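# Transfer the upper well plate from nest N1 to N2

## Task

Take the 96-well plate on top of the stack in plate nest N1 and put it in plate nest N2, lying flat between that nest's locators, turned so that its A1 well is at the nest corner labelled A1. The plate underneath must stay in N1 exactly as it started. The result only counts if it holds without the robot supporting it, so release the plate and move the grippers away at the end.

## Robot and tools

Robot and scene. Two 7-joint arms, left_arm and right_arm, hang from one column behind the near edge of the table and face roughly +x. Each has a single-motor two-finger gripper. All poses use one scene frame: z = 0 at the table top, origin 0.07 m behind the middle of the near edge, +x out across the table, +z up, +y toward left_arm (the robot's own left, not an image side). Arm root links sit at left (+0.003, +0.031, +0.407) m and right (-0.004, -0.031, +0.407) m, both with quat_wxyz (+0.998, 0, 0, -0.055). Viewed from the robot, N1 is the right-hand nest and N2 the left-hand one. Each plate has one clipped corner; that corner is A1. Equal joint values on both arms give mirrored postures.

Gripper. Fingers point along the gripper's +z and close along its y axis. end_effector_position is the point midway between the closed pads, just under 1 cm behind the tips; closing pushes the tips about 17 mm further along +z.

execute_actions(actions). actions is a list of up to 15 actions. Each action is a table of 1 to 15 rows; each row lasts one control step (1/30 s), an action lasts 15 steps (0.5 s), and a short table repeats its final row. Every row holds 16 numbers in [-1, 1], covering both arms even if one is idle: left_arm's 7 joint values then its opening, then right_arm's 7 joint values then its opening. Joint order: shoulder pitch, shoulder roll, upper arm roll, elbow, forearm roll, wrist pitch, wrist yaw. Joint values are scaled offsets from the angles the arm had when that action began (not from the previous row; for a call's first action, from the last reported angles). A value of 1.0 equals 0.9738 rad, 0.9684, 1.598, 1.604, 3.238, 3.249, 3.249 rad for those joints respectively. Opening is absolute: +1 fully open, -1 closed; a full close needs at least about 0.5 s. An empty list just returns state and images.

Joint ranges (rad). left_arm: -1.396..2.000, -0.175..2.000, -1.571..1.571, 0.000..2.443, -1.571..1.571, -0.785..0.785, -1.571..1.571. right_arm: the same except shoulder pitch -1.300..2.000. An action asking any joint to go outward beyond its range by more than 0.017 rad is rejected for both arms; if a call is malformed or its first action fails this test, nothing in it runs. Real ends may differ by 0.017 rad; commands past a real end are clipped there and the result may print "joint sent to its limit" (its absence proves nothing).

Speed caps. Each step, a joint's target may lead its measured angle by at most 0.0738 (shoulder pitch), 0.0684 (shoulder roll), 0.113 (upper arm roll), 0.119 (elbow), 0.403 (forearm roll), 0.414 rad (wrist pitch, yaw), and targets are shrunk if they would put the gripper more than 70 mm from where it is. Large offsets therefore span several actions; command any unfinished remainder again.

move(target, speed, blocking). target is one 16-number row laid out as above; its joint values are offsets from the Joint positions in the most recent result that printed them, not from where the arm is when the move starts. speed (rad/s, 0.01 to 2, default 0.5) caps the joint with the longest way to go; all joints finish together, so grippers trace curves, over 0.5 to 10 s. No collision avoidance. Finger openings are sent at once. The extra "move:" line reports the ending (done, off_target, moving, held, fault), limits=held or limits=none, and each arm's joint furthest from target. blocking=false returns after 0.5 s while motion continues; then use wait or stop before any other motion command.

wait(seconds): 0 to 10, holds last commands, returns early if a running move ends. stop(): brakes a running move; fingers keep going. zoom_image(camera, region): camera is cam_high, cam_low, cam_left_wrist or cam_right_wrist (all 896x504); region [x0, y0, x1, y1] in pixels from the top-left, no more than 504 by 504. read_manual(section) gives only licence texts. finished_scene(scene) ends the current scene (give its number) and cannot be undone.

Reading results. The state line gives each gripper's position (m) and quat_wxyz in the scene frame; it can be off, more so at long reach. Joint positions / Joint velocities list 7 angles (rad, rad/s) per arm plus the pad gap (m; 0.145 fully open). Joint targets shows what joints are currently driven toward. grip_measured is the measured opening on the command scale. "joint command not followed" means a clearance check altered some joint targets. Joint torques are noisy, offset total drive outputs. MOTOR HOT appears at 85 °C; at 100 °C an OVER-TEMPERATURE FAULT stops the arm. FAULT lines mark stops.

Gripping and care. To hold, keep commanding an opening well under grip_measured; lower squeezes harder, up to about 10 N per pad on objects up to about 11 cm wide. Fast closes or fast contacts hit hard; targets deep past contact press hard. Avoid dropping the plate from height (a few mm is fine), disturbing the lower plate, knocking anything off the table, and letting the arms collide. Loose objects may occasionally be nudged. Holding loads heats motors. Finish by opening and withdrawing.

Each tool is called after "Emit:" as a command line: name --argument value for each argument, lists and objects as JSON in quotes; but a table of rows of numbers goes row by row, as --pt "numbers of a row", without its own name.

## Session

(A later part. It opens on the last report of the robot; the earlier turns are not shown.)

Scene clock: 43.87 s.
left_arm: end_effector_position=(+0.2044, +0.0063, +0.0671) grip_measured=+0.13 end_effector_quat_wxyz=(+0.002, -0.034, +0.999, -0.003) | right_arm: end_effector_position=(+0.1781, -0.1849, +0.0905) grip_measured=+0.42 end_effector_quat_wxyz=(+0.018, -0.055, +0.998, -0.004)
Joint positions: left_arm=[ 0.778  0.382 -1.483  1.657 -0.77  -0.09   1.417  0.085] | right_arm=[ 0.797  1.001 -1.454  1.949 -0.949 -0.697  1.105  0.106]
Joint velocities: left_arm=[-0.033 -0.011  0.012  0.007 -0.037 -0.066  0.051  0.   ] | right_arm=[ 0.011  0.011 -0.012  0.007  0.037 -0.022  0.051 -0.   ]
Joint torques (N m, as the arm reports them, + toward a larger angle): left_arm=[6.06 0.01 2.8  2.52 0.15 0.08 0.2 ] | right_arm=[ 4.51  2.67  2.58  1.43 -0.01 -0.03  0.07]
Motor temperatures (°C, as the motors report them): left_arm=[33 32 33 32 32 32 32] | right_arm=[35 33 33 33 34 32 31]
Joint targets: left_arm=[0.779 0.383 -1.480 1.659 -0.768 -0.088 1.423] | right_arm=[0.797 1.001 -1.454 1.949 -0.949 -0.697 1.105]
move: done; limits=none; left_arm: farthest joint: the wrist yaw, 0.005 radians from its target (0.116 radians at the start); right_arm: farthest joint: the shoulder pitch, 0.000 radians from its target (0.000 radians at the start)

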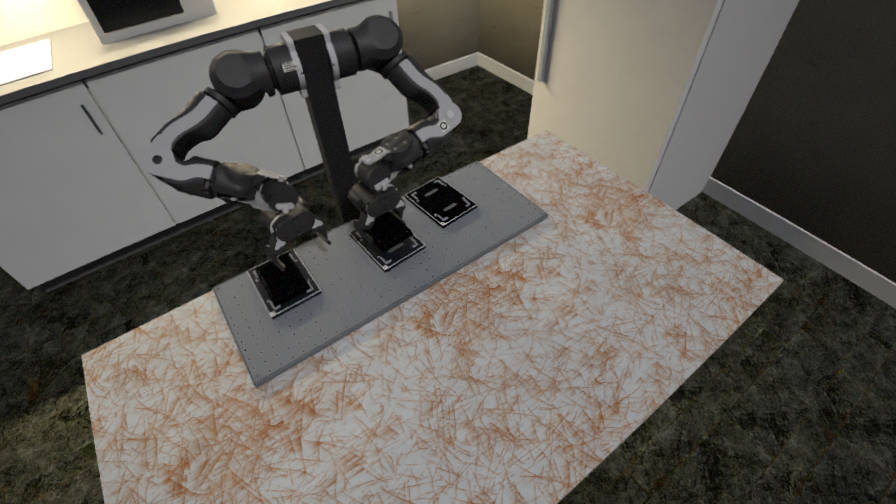

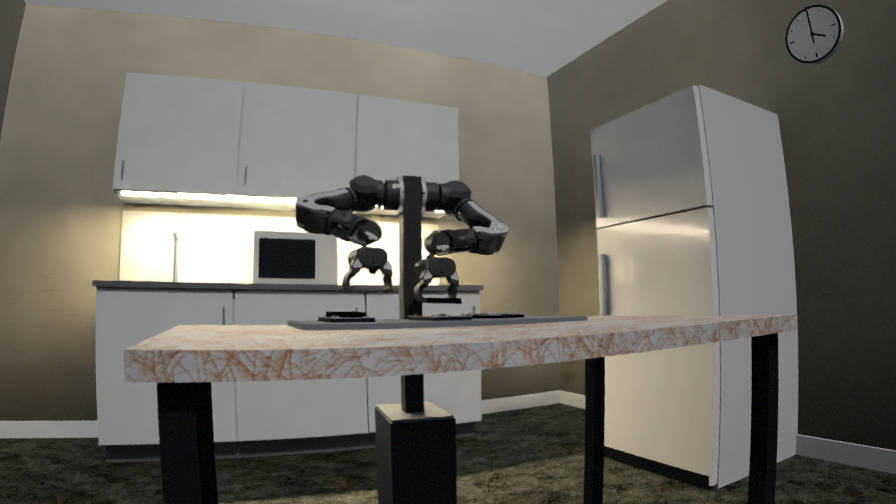

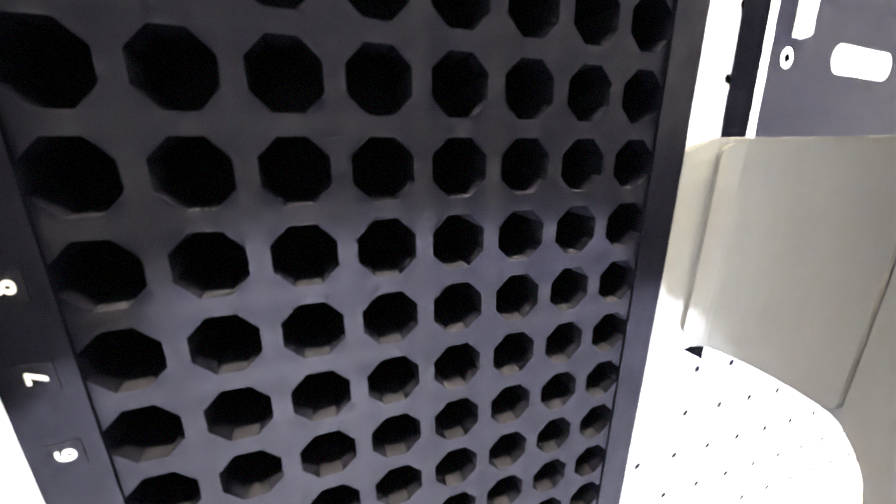

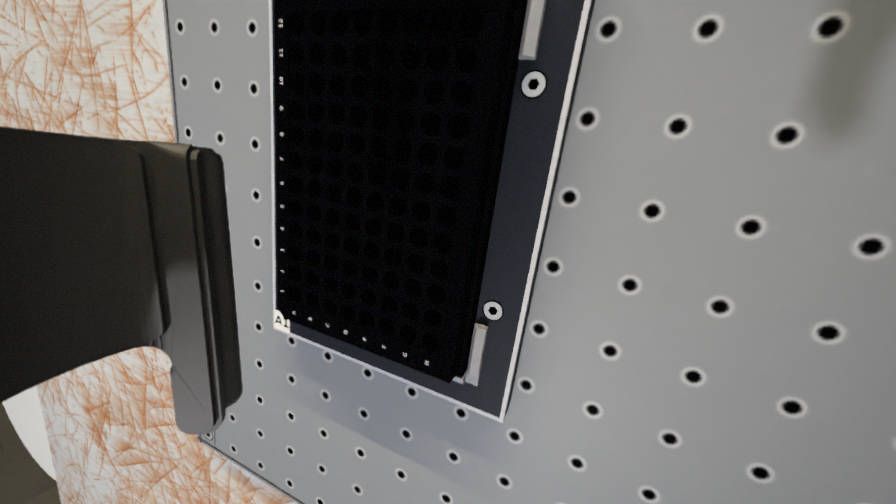

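Emit:
move --target '[-0.0934,0.5008,0.0638,0.1989,-0.0006,-0.0431,-0.0243,-0.15, 0,0,0,0,0,0,0,0.42]' --speed 0.55

Scene clock: 46.50 s.
left_arm: end_effector_position=(+0.1930, +0.1119, +0.0848) grip_measured=+0.13 end_effector_quat_wxyz=(-0.000, -0.044, +0.999, +0.005) | right_arm: end_effector_position=(+0.1781, -0.1849, +0.0905) grip_measured=+0.42 end_effector_quat_wxyz=(+0.018, -0.055, +0.998, -0.004)
Joint positions: left_arm=[ 0.689  0.869 -1.385  1.974 -0.772 -0.227  1.344  0.085] | right_arm=[ 0.797  1.001 -1.454  1.949 -0.949 -0.697  1.105  0.106]
Joint velocities: left_arm=[-0.011 -0.033 -0.007 -0.002  0.051 -0.051 -0.022  0.   ] | right_arm=[-0.055  0.011 -0.007  0.007 -0.007  0.051 -0.081 -0.   ]
Joint torques (N m, as the arm reports them, + toward a larger angle): left_arm=[ 4.06  1.46  2.78  2.59  0.09 -0.12 -0.15] | right_arm=[ 4.5   2.68  2.58  1.43  0.   -0.04  0.07]
Motor temperatures (°C, as the motors report them): left_arm=[33 32 33 32 32 32 32] | right_arm=[35 33 33 33 34 32 31]
Joint targets: left_arm=[0.687 0.867 -1.381 1.976 -0.772 -0.230 1.338] | right_arm=[0.797 1.001 -1.454 1.949 -0.949 -0.697 1.105]
move: done; limits=none; left_arm: farthest joint: the wrist yaw, 0.006 radians from its target (0.079 radians at the start); right_arm: farthest joint: the shoulder pitch, 0.000 radians from its target (0.000 radians at the start)

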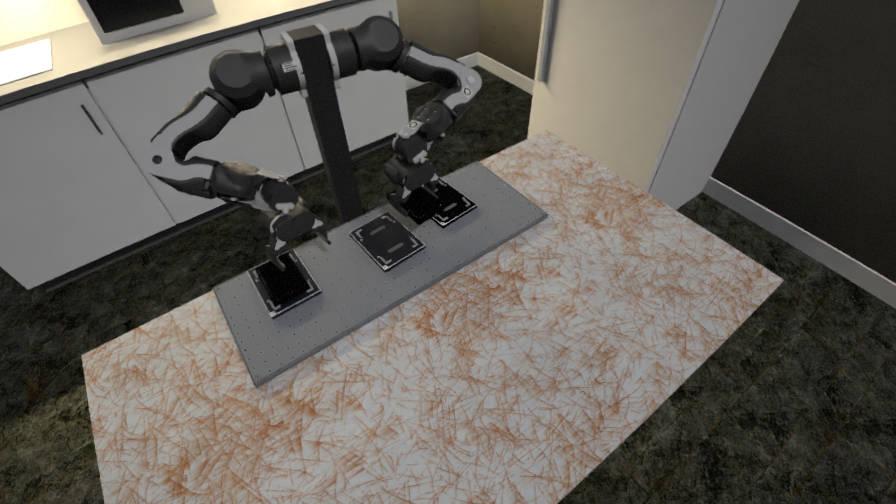

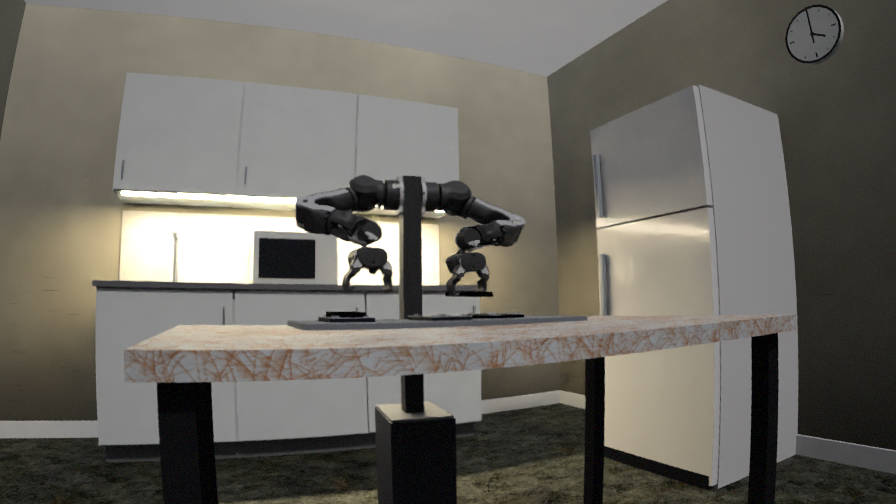

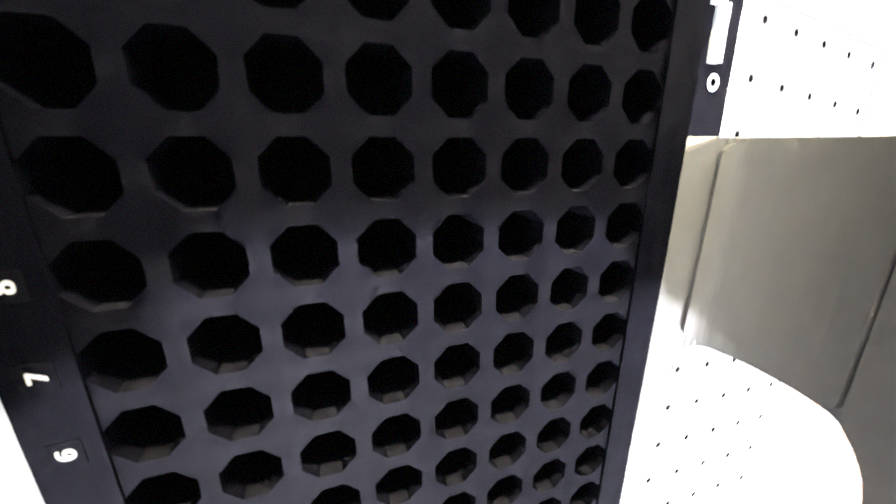

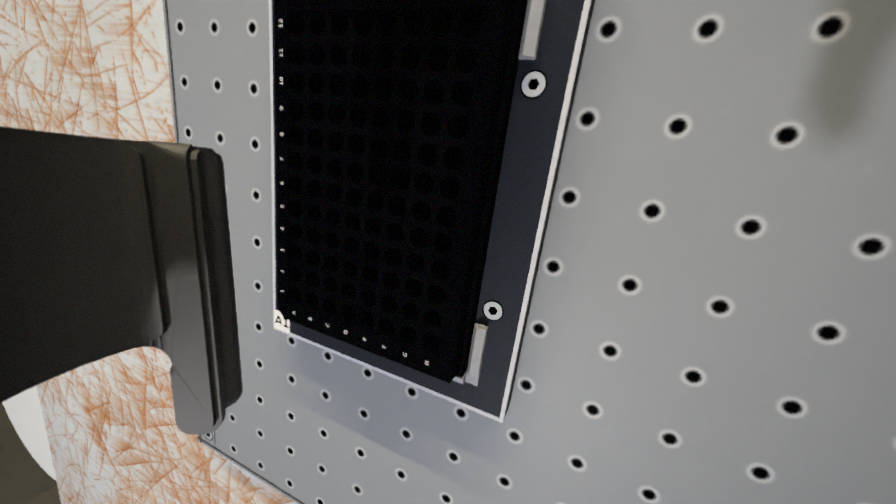

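Emit:
move --target '[-0.7555,0.22,0.4148,-0.0381,-0.1093,-0.1127,-0.0973,-0.15, 0,0,0,0,0,0,0,0.42]' --speed 0.55

Emit:
zoom_image --camera "cam_high" --region '[410,175,490,235]'

Emit:
zoom_image --camera "cam_low" --region '[465,285,535,330]'

Scene clock: 48.40 s.
left_arm: end_effector_position=(+0.1680, +0.2031, +0.0488) grip_measured=+0.13 end_effector_quat_wxyz=(+0.000, -0.043, +0.999, +0.000) | right_arm: end_effector_position=(+0.1781, -0.1849, +0.0905) grip_measured=+0.42 end_effector_quat_wxyz=(+0.018, -0.055, +0.998, -0.004)
Joint positions: left_arm=[-0.046  1.081 -0.726  1.914 -1.124 -0.591  1.034  0.085] | right_arm=[ 0.797  1.001 -1.454  1.949 -0.949 -0.697  1.105  0.106]
Joint velocities: left_arm=[-0.077 -0.011 -0.007 -0.017  0.022 -0.007 -0.007  0.   ] | right_arm=[-0.033  0.055 -0.007  0.012 -0.037  0.007  0.007  0.   ]
Joint torques (N m, as the arm reports them, + toward a larger angle): left_arm=[ 2.5   3.93  2.43  1.88  0.03 -0.13 -0.14] | right_arm=[ 4.5   2.69  2.58  1.43 -0.01 -0.03  0.07]
Motor temperatures (°C, as the motors report them): left_arm=[33 32 33 32 32 32 32] | right_arm=[35 33 33 33 34 32 31]
Joint targets: left_arm=[-0.047 1.082 -0.722 1.913 -1.126 -0.594 1.028] | right_arm=[0.797 1.001 -1.454 1.949 -0.949 -0.697 1.105]
move: done; limits=none; left_arm: farthest joint: the wrist yaw, 0.006 radians from its target (0.316 radians at the start); right_arm: farthest joint: the shoulder pitch, 0.000 radians from its target (0.000 radians at the start)

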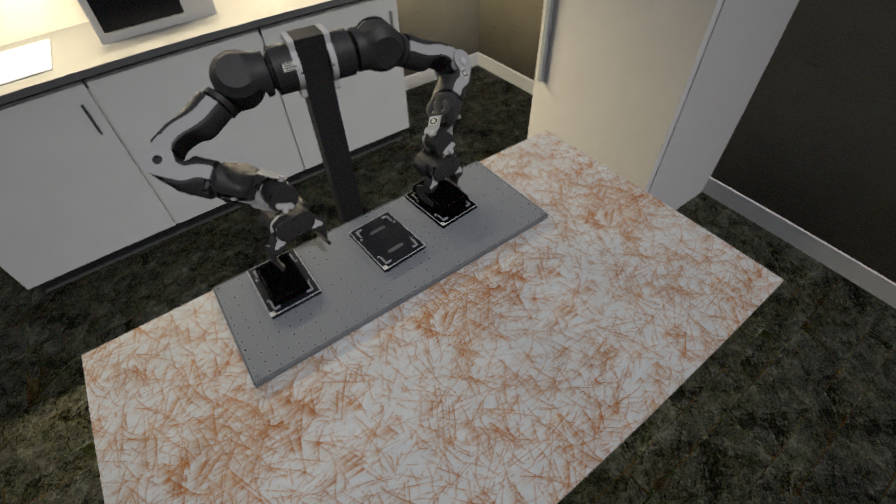

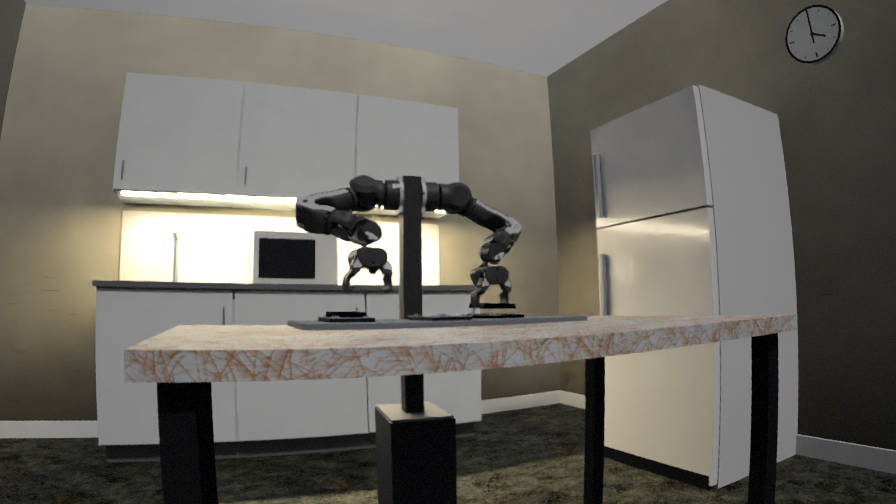

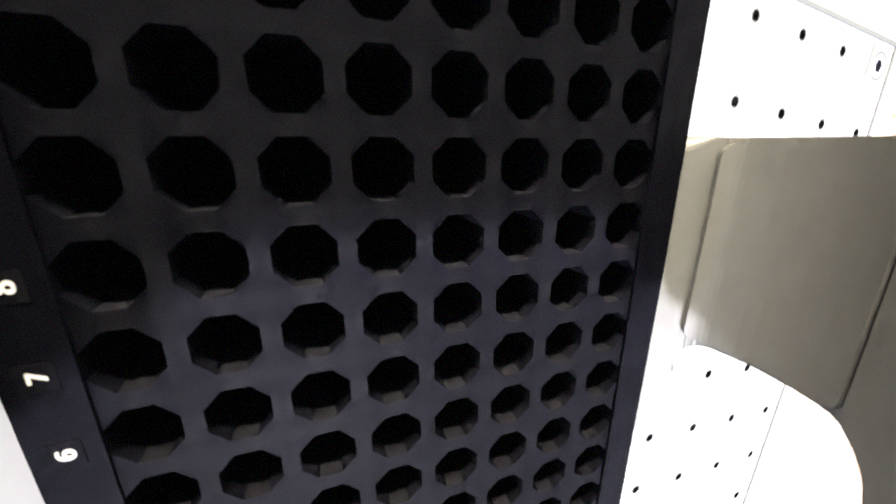

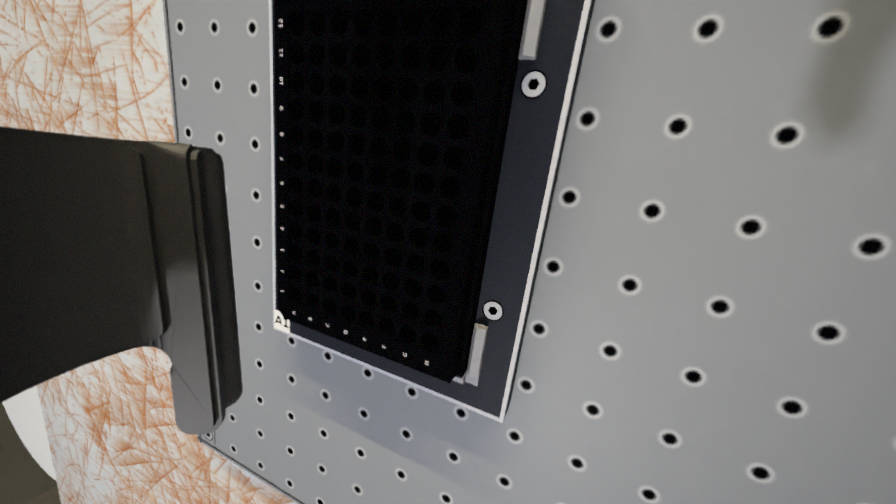

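Region (410, 175, 490, 235) of cam_high's 896x504 image, scaled by 6.300, with more detail than that image has; it fills the top 378 rows of this view, and the rest is white.

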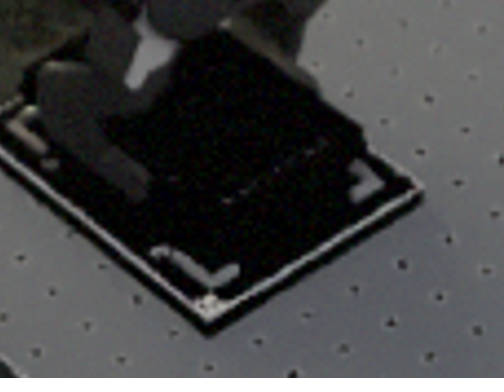

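Region (465, 285, 535, 330) of cam_low's 896x504 image, scaled by 7.200, with more detail than that image has; it fills the top 324 rows of this view, and the rest is white.

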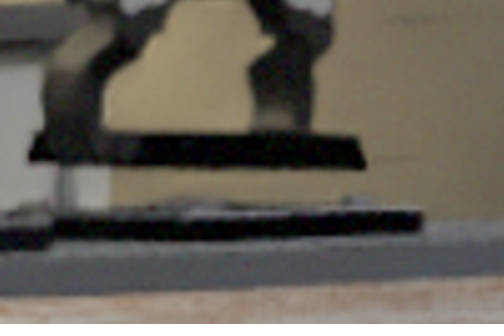

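Emit:
move --target '[-0.0135,-0.039,0,-0.027,-0.0148,-0.0034,-0.0086,-0.15, 0,0,0,0,0,0,0,0.42]' --speed 0.07

Emit:
zoom_image --camera "cam_high" --region '[432,190,482,233]'

Emit:
zoom_image --camera "cam_low" --region '[465,285,535,330]'

Scene clock: 49.73 s.
left_arm: end_effector_position=(+0.1674, +0.2030, +0.0389) grip_measured=+0.13 end_effector_quat_wxyz=(+0.001, -0.043, +0.999, +0.001) | right_arm: end_effector_position=(+0.1781, -0.1849, +0.0905) grip_measured=+0.42 end_effector_quat_wxyz=(+0.018, -0.055, +0.998, -0.004)
Joint positions: left_arm=[-0.058  1.046 -0.726  1.873 -1.17  -0.599  1.011  0.085] | right_arm=[ 0.797  1.001 -1.454  1.949 -0.949 -0.697  1.105  0.106]
Joint velocities: left_arm=[ 0.055 -0.011  0.002  0.012  0.022  0.022 -0.007  0.   ] | right_arm=[-0.011  0.033  0.002  0.002 -0.022  0.022  0.037  0.   ]
Joint torques (N m, as the arm reports them, + toward a larger angle): left_arm=[ 2.36  3.58  1.81  1.85  0.03 -0.14 -0.14] | right_arm=[ 4.5   2.67  2.59  1.43 -0.01 -0.03  0.07]
Motor temperatures (°C, as the motors report them): left_arm=[33 33 33 32 32 32 32] | right_arm=[35 33 33 33 34 32 31]
Joint targets: left_arm=[-0.059 1.044 -0.726 1.871 -1.172 -0.602 1.005] | right_arm=[0.797 1.001 -1.454 1.949 -0.949 -0.697 1.105]
move: done; limits=none; left_arm: farthest joint: the wrist yaw, 0.005 radians from its target (0.027 radians at the start); right_arm: farthest joint: the shoulder pitch, 0.000 radians from its target (0.000 radians at the start)

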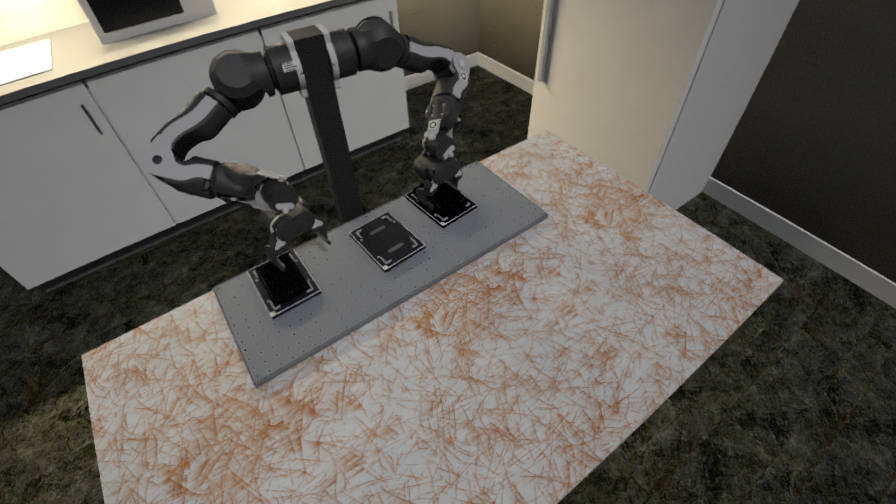

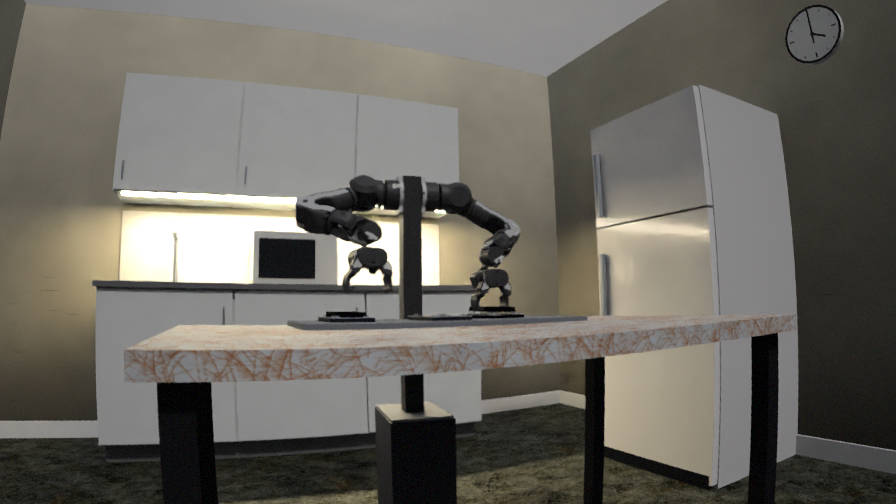

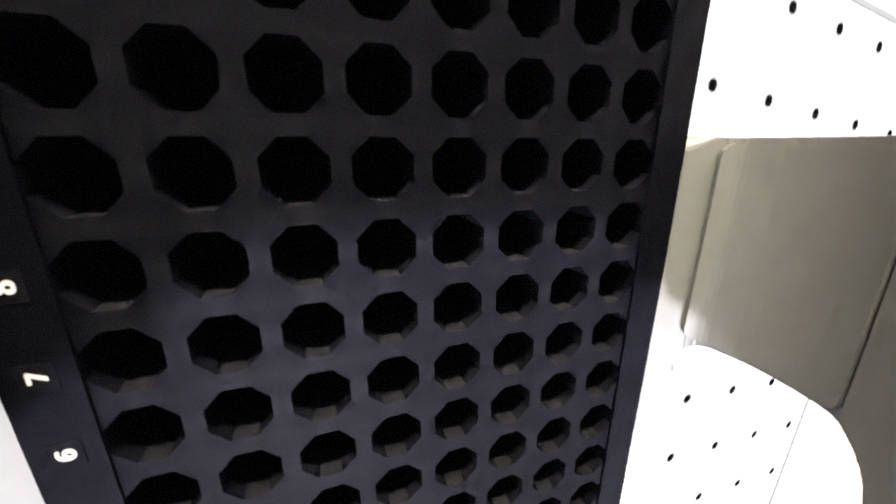

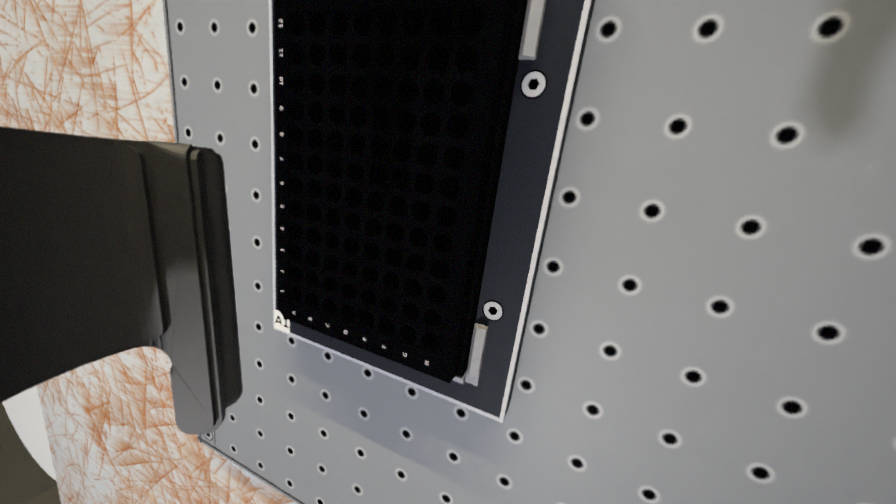

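Region (432, 190, 482, 233) of cam_high's 896x504 image, scaled by 10.080, with more detail than that image has; it fills the top 433 rows of this view, and the rest is white.

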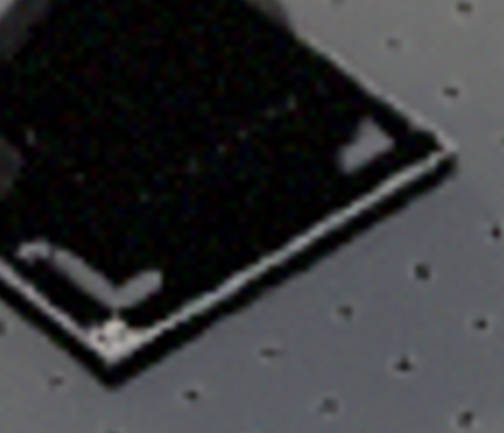

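Region (465, 285, 535, 330) of cam_low's 896x504 image, scaled by 7.200, with more detail than that image has; it fills the top 324 rows of this view, and the rest is white.

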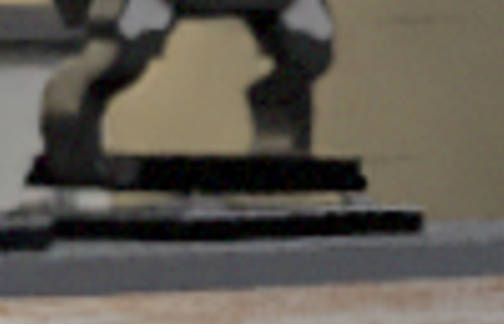

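Emit:
execute_actions --actions '[]'

Emit:
zoom_image --camera "cam_high" --region '[432,190,482,233]'

Scene clock: 50.27 s.
left_arm: end_effector_position=(+0.1674, +0.2030, +0.0389) grip_measured=+0.13 end_effector_quat_wxyz=(+0.001, -0.043, +0.999, +0.001) | right_arm: end_effector_position=(+0.1781, -0.1849, +0.0905) grip_measured=+0.42 end_effector_quat_wxyz=(+0.018, -0.055, +0.998, -0.004)
Joint positions: left_arm=[-0.058  1.046 -0.726  1.873 -1.17  -0.599  1.011  0.085] | right_arm=[ 0.797  1.001 -1.454  1.949 -0.949 -0.697  1.105  0.106]
Joint velocities: left_arm=[-0.011 -0.011 -0.002 -0.022 -0.007 -0.081 -0.007 -0.   ] | right_arm=[-0.011 -0.011  0.007 -0.022  0.007  0.007 -0.051  0.   ]
Joint torques (N m, as the arm reports them, + toward a larger angle): left_arm=[ 2.38  3.56  1.68  1.78  0.03 -0.13 -0.15] | right_arm=[ 4.5   2.68  2.58  1.42  0.   -0.04  0.07]
Motor temperatures (°C, as the motors report them): left_arm=[33 33 33 32 32 32 32] | right_arm=[35 33 33 33 34 32 31]
Joint targets: left_arm=[-0.059 1.044 -0.726 1.871 -1.172 -0.602 1.005] | right_arm=[0.797 1.001 -1.454 1.949 -0.949 -0.697 1.105]

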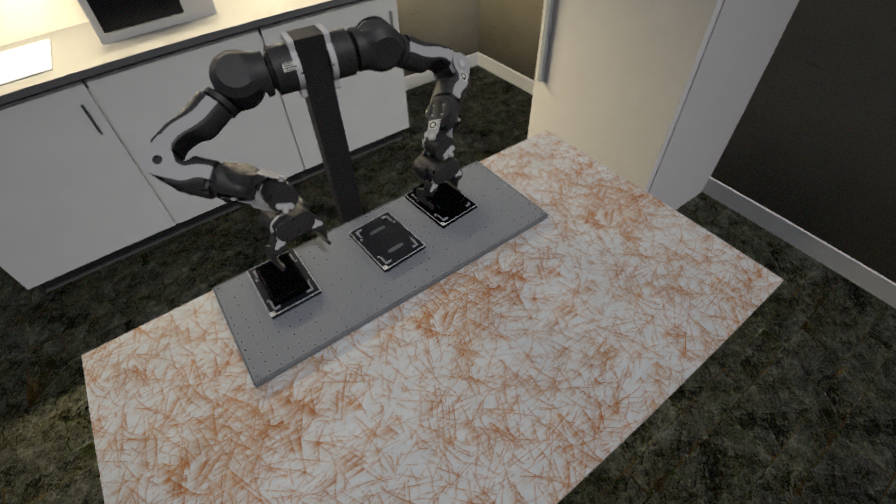

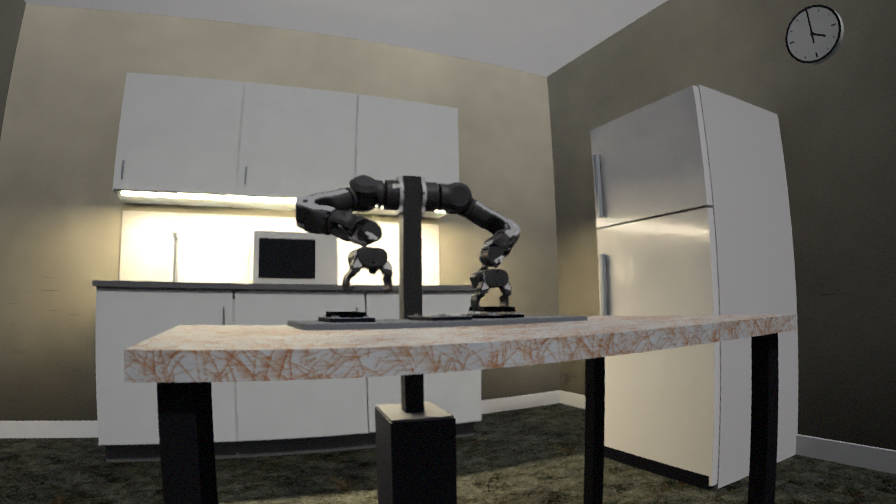

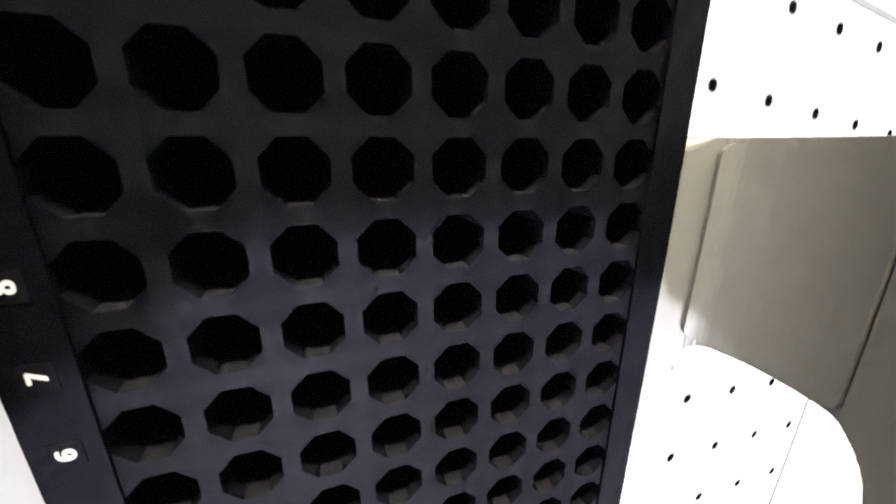

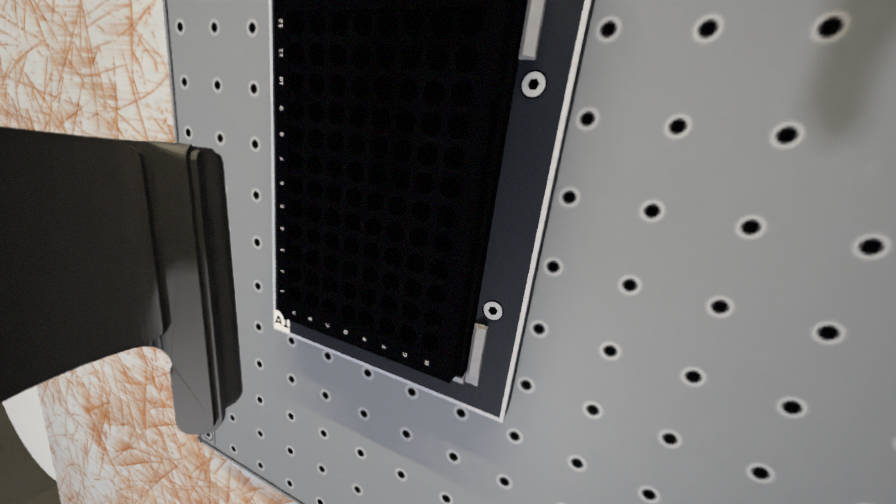

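Region (432, 190, 482, 233) of cam_high's 896x504 image, scaled by 10.080, with more detail than that image has; it fills the top 433 rows of this view, and the rest is white.

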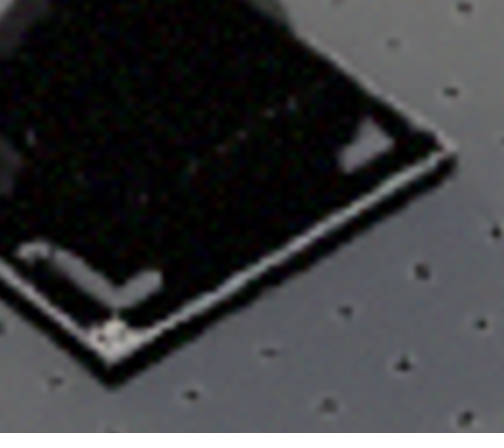

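Emit:
move --target '[0,-0.0108,0,0.004,0,0.0015,0.0045,-0.15,0,0,0,0,0,0,0,0.42]' --speed 0.03

Emit:
zoom_image --camera "cam_high" --region '[432,190,482,233]'

Emit:
zoom_image --camera "cam_high" --region '[400,175,460,225]'

Scene clock: 51.47 s.
left_arm: end_effector_position=(+0.1670, +0.2005, +0.0389) grip_measured=+0.13 end_effector_quat_wxyz=(+0.001, -0.043, +0.999, +0.000) | right_arm: end_effector_position=(+0.1781, -0.1849, +0.0905) grip_measured=+0.42 end_effector_quat_wxyz=(+0.018, -0.055, +0.998, -0.004)
Joint positions: left_arm=[-0.058  1.037 -0.726  1.877 -1.17  -0.597  1.02   0.085] | right_arm=[ 0.797  1.001 -1.454  1.949 -0.949 -0.697  1.105  0.106]
Joint velocities: left_arm=[ 0.033 -0.055  0.002 -0.002 -0.051  0.051  0.022  0.   ] | right_arm=[-0.077 -0.033  0.002 -0.007  0.007 -0.007  0.051 -0.   ]
Joint torques (N m, as the arm reports them, + toward a larger angle): left_arm=[2.72 3.29 1.81 2.72 0.08 0.07 0.19] | right_arm=[ 4.51  2.68  2.58  1.43 -0.01 -0.03  0.07]
Motor temperatures (°C, as the motors report them): left_arm=[33 33 33 32 32 32 32] | right_arm=[35 33 33 33 34 32 31]
Joint targets: left_arm=[-0.058 1.035 -0.726 1.880 -1.170 -0.594 1.026] | right_arm=[0.797 1.001 -1.454 1.949 -0.949 -0.697 1.105]
move: done; limits=none; left_arm: farthest joint: the wrist yaw, 0.005 radians from its target (0.015 radians at the start); right_arm: farthest joint: the shoulder pitch, 0.000 radians from its target (0.000 radians at the start)

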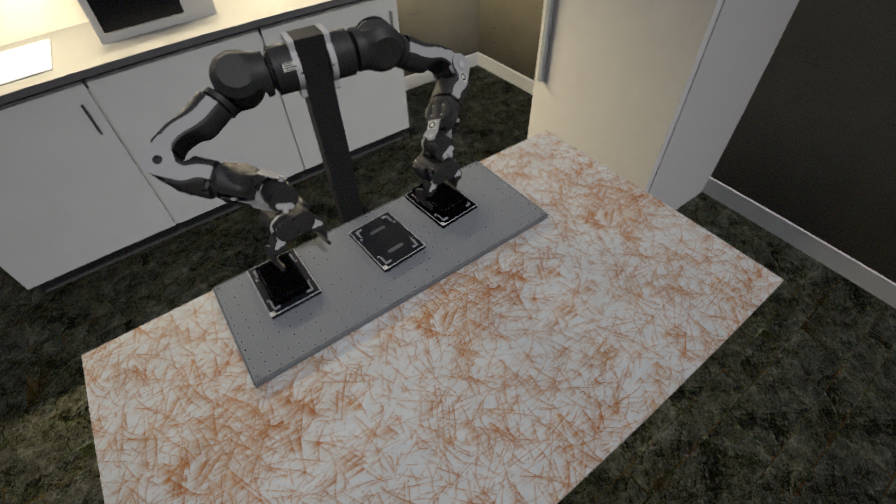

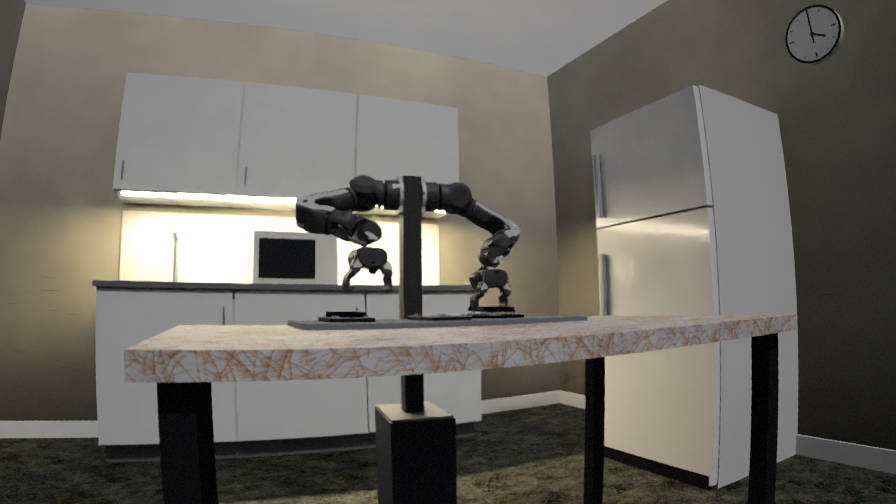

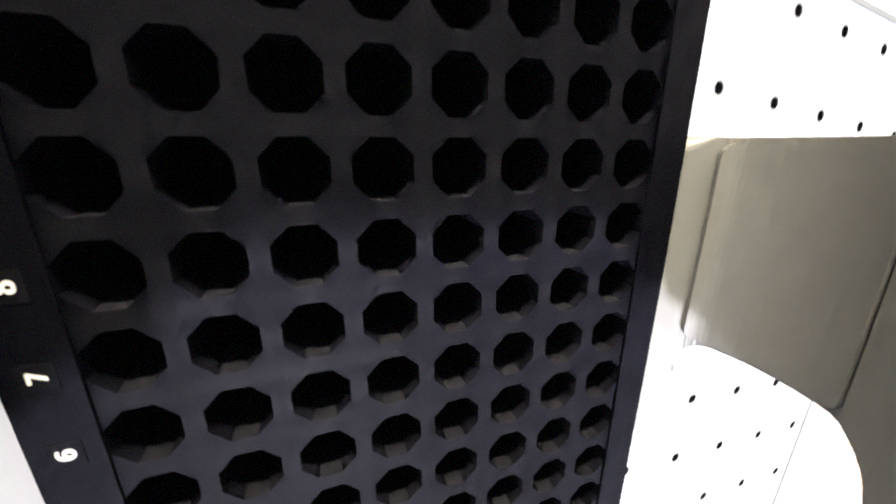

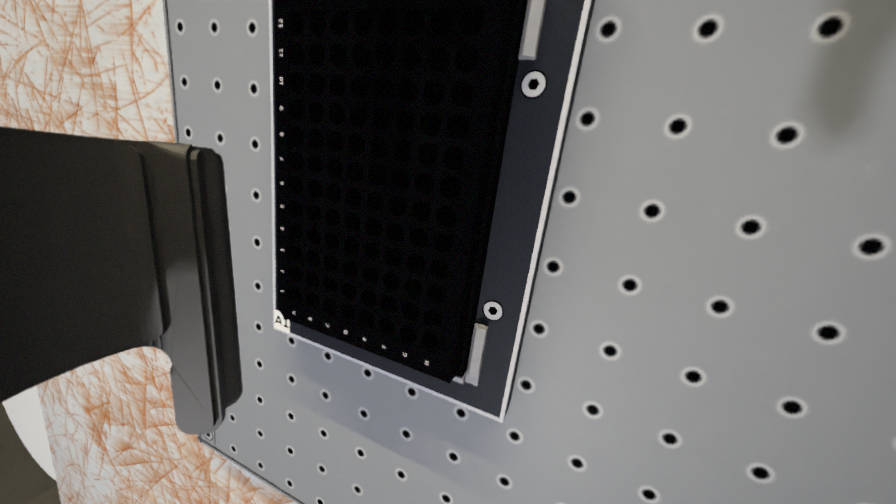

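Region (432, 190, 482, 233) of cam_high's 896x504 image, scaled by 10.080, with more detail than that image has; it fills the top 433 rows of this view, and the rest is white.

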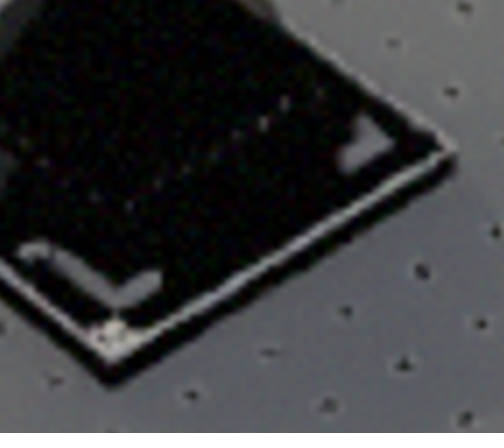

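Region (400, 175, 460, 225) of cam_high's 896x504 image, scaled by 8.400, with more detail than that image has.

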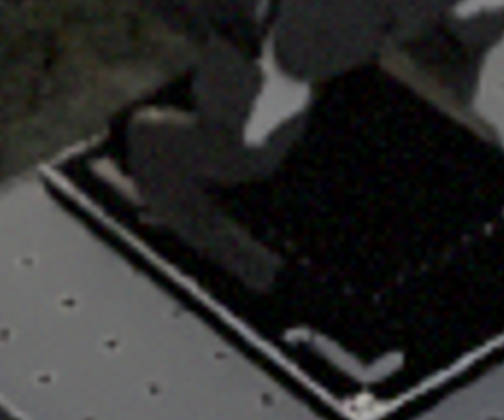

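Emit:
move --target '[-0.0062,-0.0165,0,-0.0118,-0.0062,-0.0018,-0.0043,-0.15,0,0,0,0,0,0,0,0.42]' --speed 0.025

Emit:
zoom_image --camera "cam_high" --region '[432,190,482,233]'

Emit:
zoom_image --camera "cam_low" --region '[465,285,535,330]'

Scene clock: 52.80 s.
left_arm: end_effector_position=(+0.1668, +0.2007, +0.0350) grip_measured=+0.13 end_effector_quat_wxyz=(+0.001, -0.043, +0.999, +0.001) | right_arm: end_effector_position=(+0.1781, -0.1849, +0.0905) grip_measured=+0.42 end_effector_quat_wxyz=(+0.018, -0.055, +0.998, -0.004)
Joint positions: left_arm=[-0.062  1.023 -0.726  1.86  -1.189 -0.6    1.012  0.085] | right_arm=[ 0.797  1.001 -1.454  1.949 -0.949 -0.697  1.105  0.106]
Joint velocities: left_arm=[ 0.033  0.011  0.002 -0.012 -0.081 -0.022 -0.066 -0.   ] | right_arm=[-0.033 -0.055 -0.017 -0.017  0.007 -0.007 -0.037 -0.   ]
Joint torques (N m, as the arm reports them, + toward a larger angle): left_arm=[ 2.32  3.37  1.83  1.75  0.03 -0.14 -0.16] | right_arm=[ 4.5   2.68  2.58  1.43 -0.01 -0.04  0.07]
Motor temperatures (°C, as the motors report them): left_arm=[33 33 33 32 32 32 32] | right_arm=[35 33 33 33 34 32 31]
Joint targets: left_arm=[-0.064 1.021 -0.726 1.858 -1.190 -0.603 1.006] | right_arm=[0.797 1.001 -1.454 1.949 -0.949 -0.697 1.105]
move: done; limits=none; left_arm: farthest joint: the wrist yaw, 0.006 radians from its target (0.014 radians at the start); right_arm: farthest joint: the shoulder pitch, 0.000 radians from its target (0.000 radians at the start)

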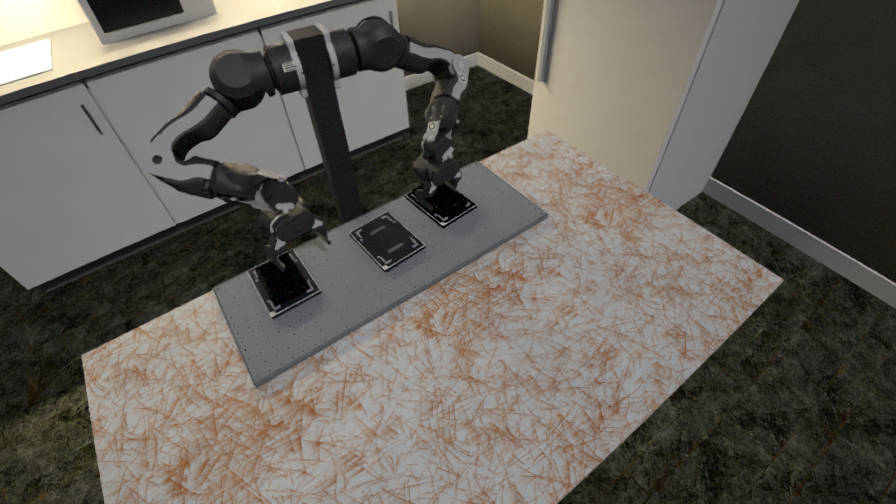

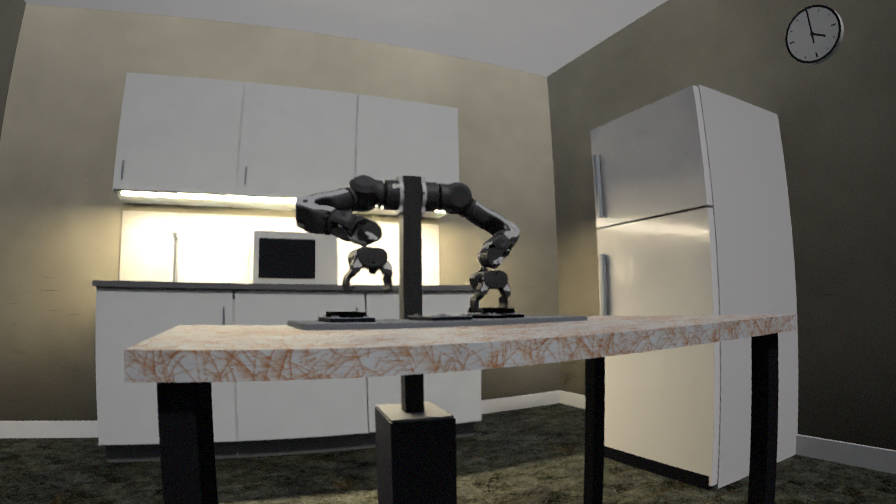

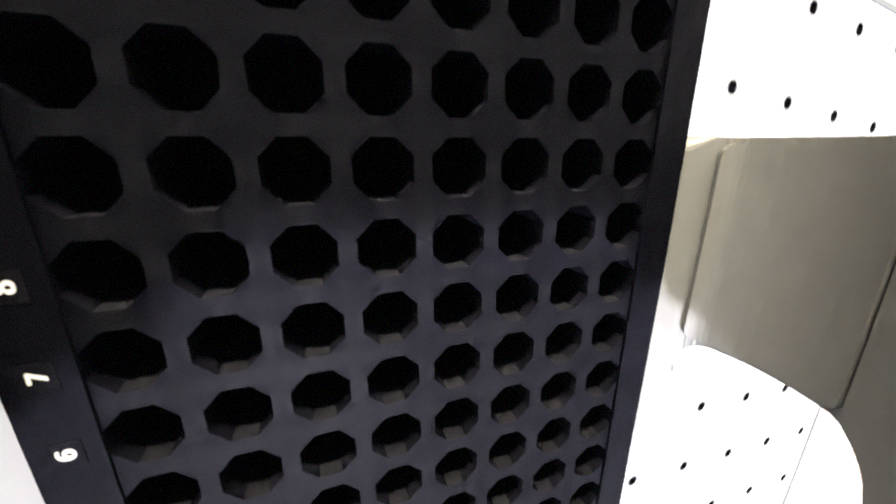

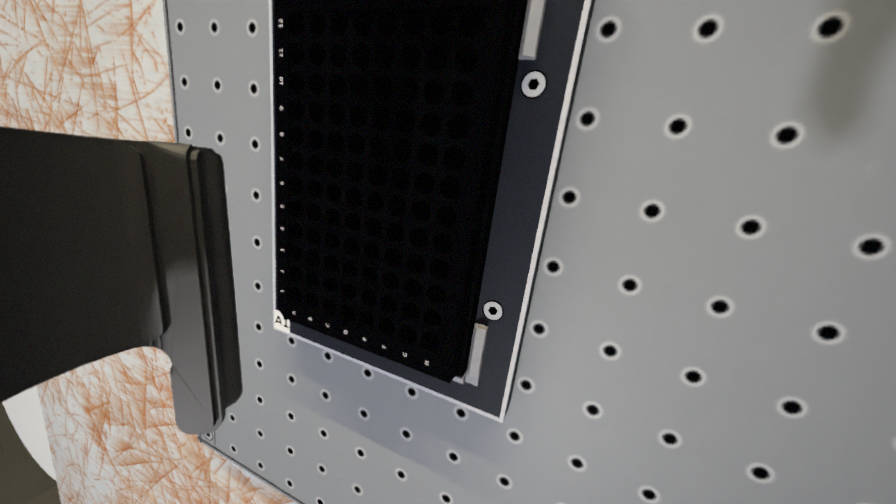

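Region (432, 190, 482, 233) of cam_high's 896x504 image, scaled by 10.080, with more detail than that image has; it fills the top 433 rows of this view, and the rest is white.

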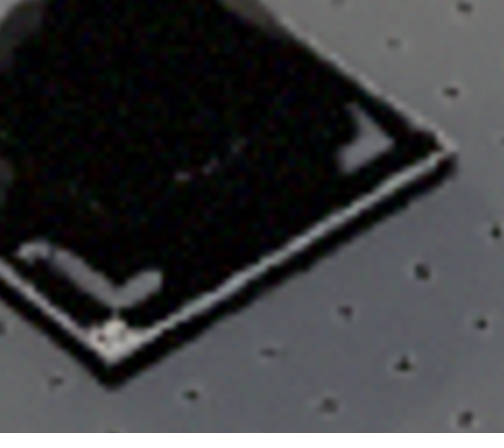

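Region (465, 285, 535, 330) of cam_low's 896x504 image, scaled by 7.200, with more detail than that image has; it fills the top 324 rows of this view, and the rest is white.

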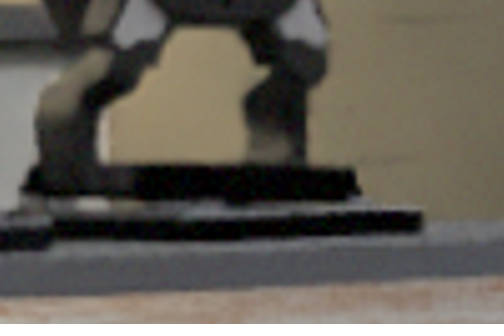

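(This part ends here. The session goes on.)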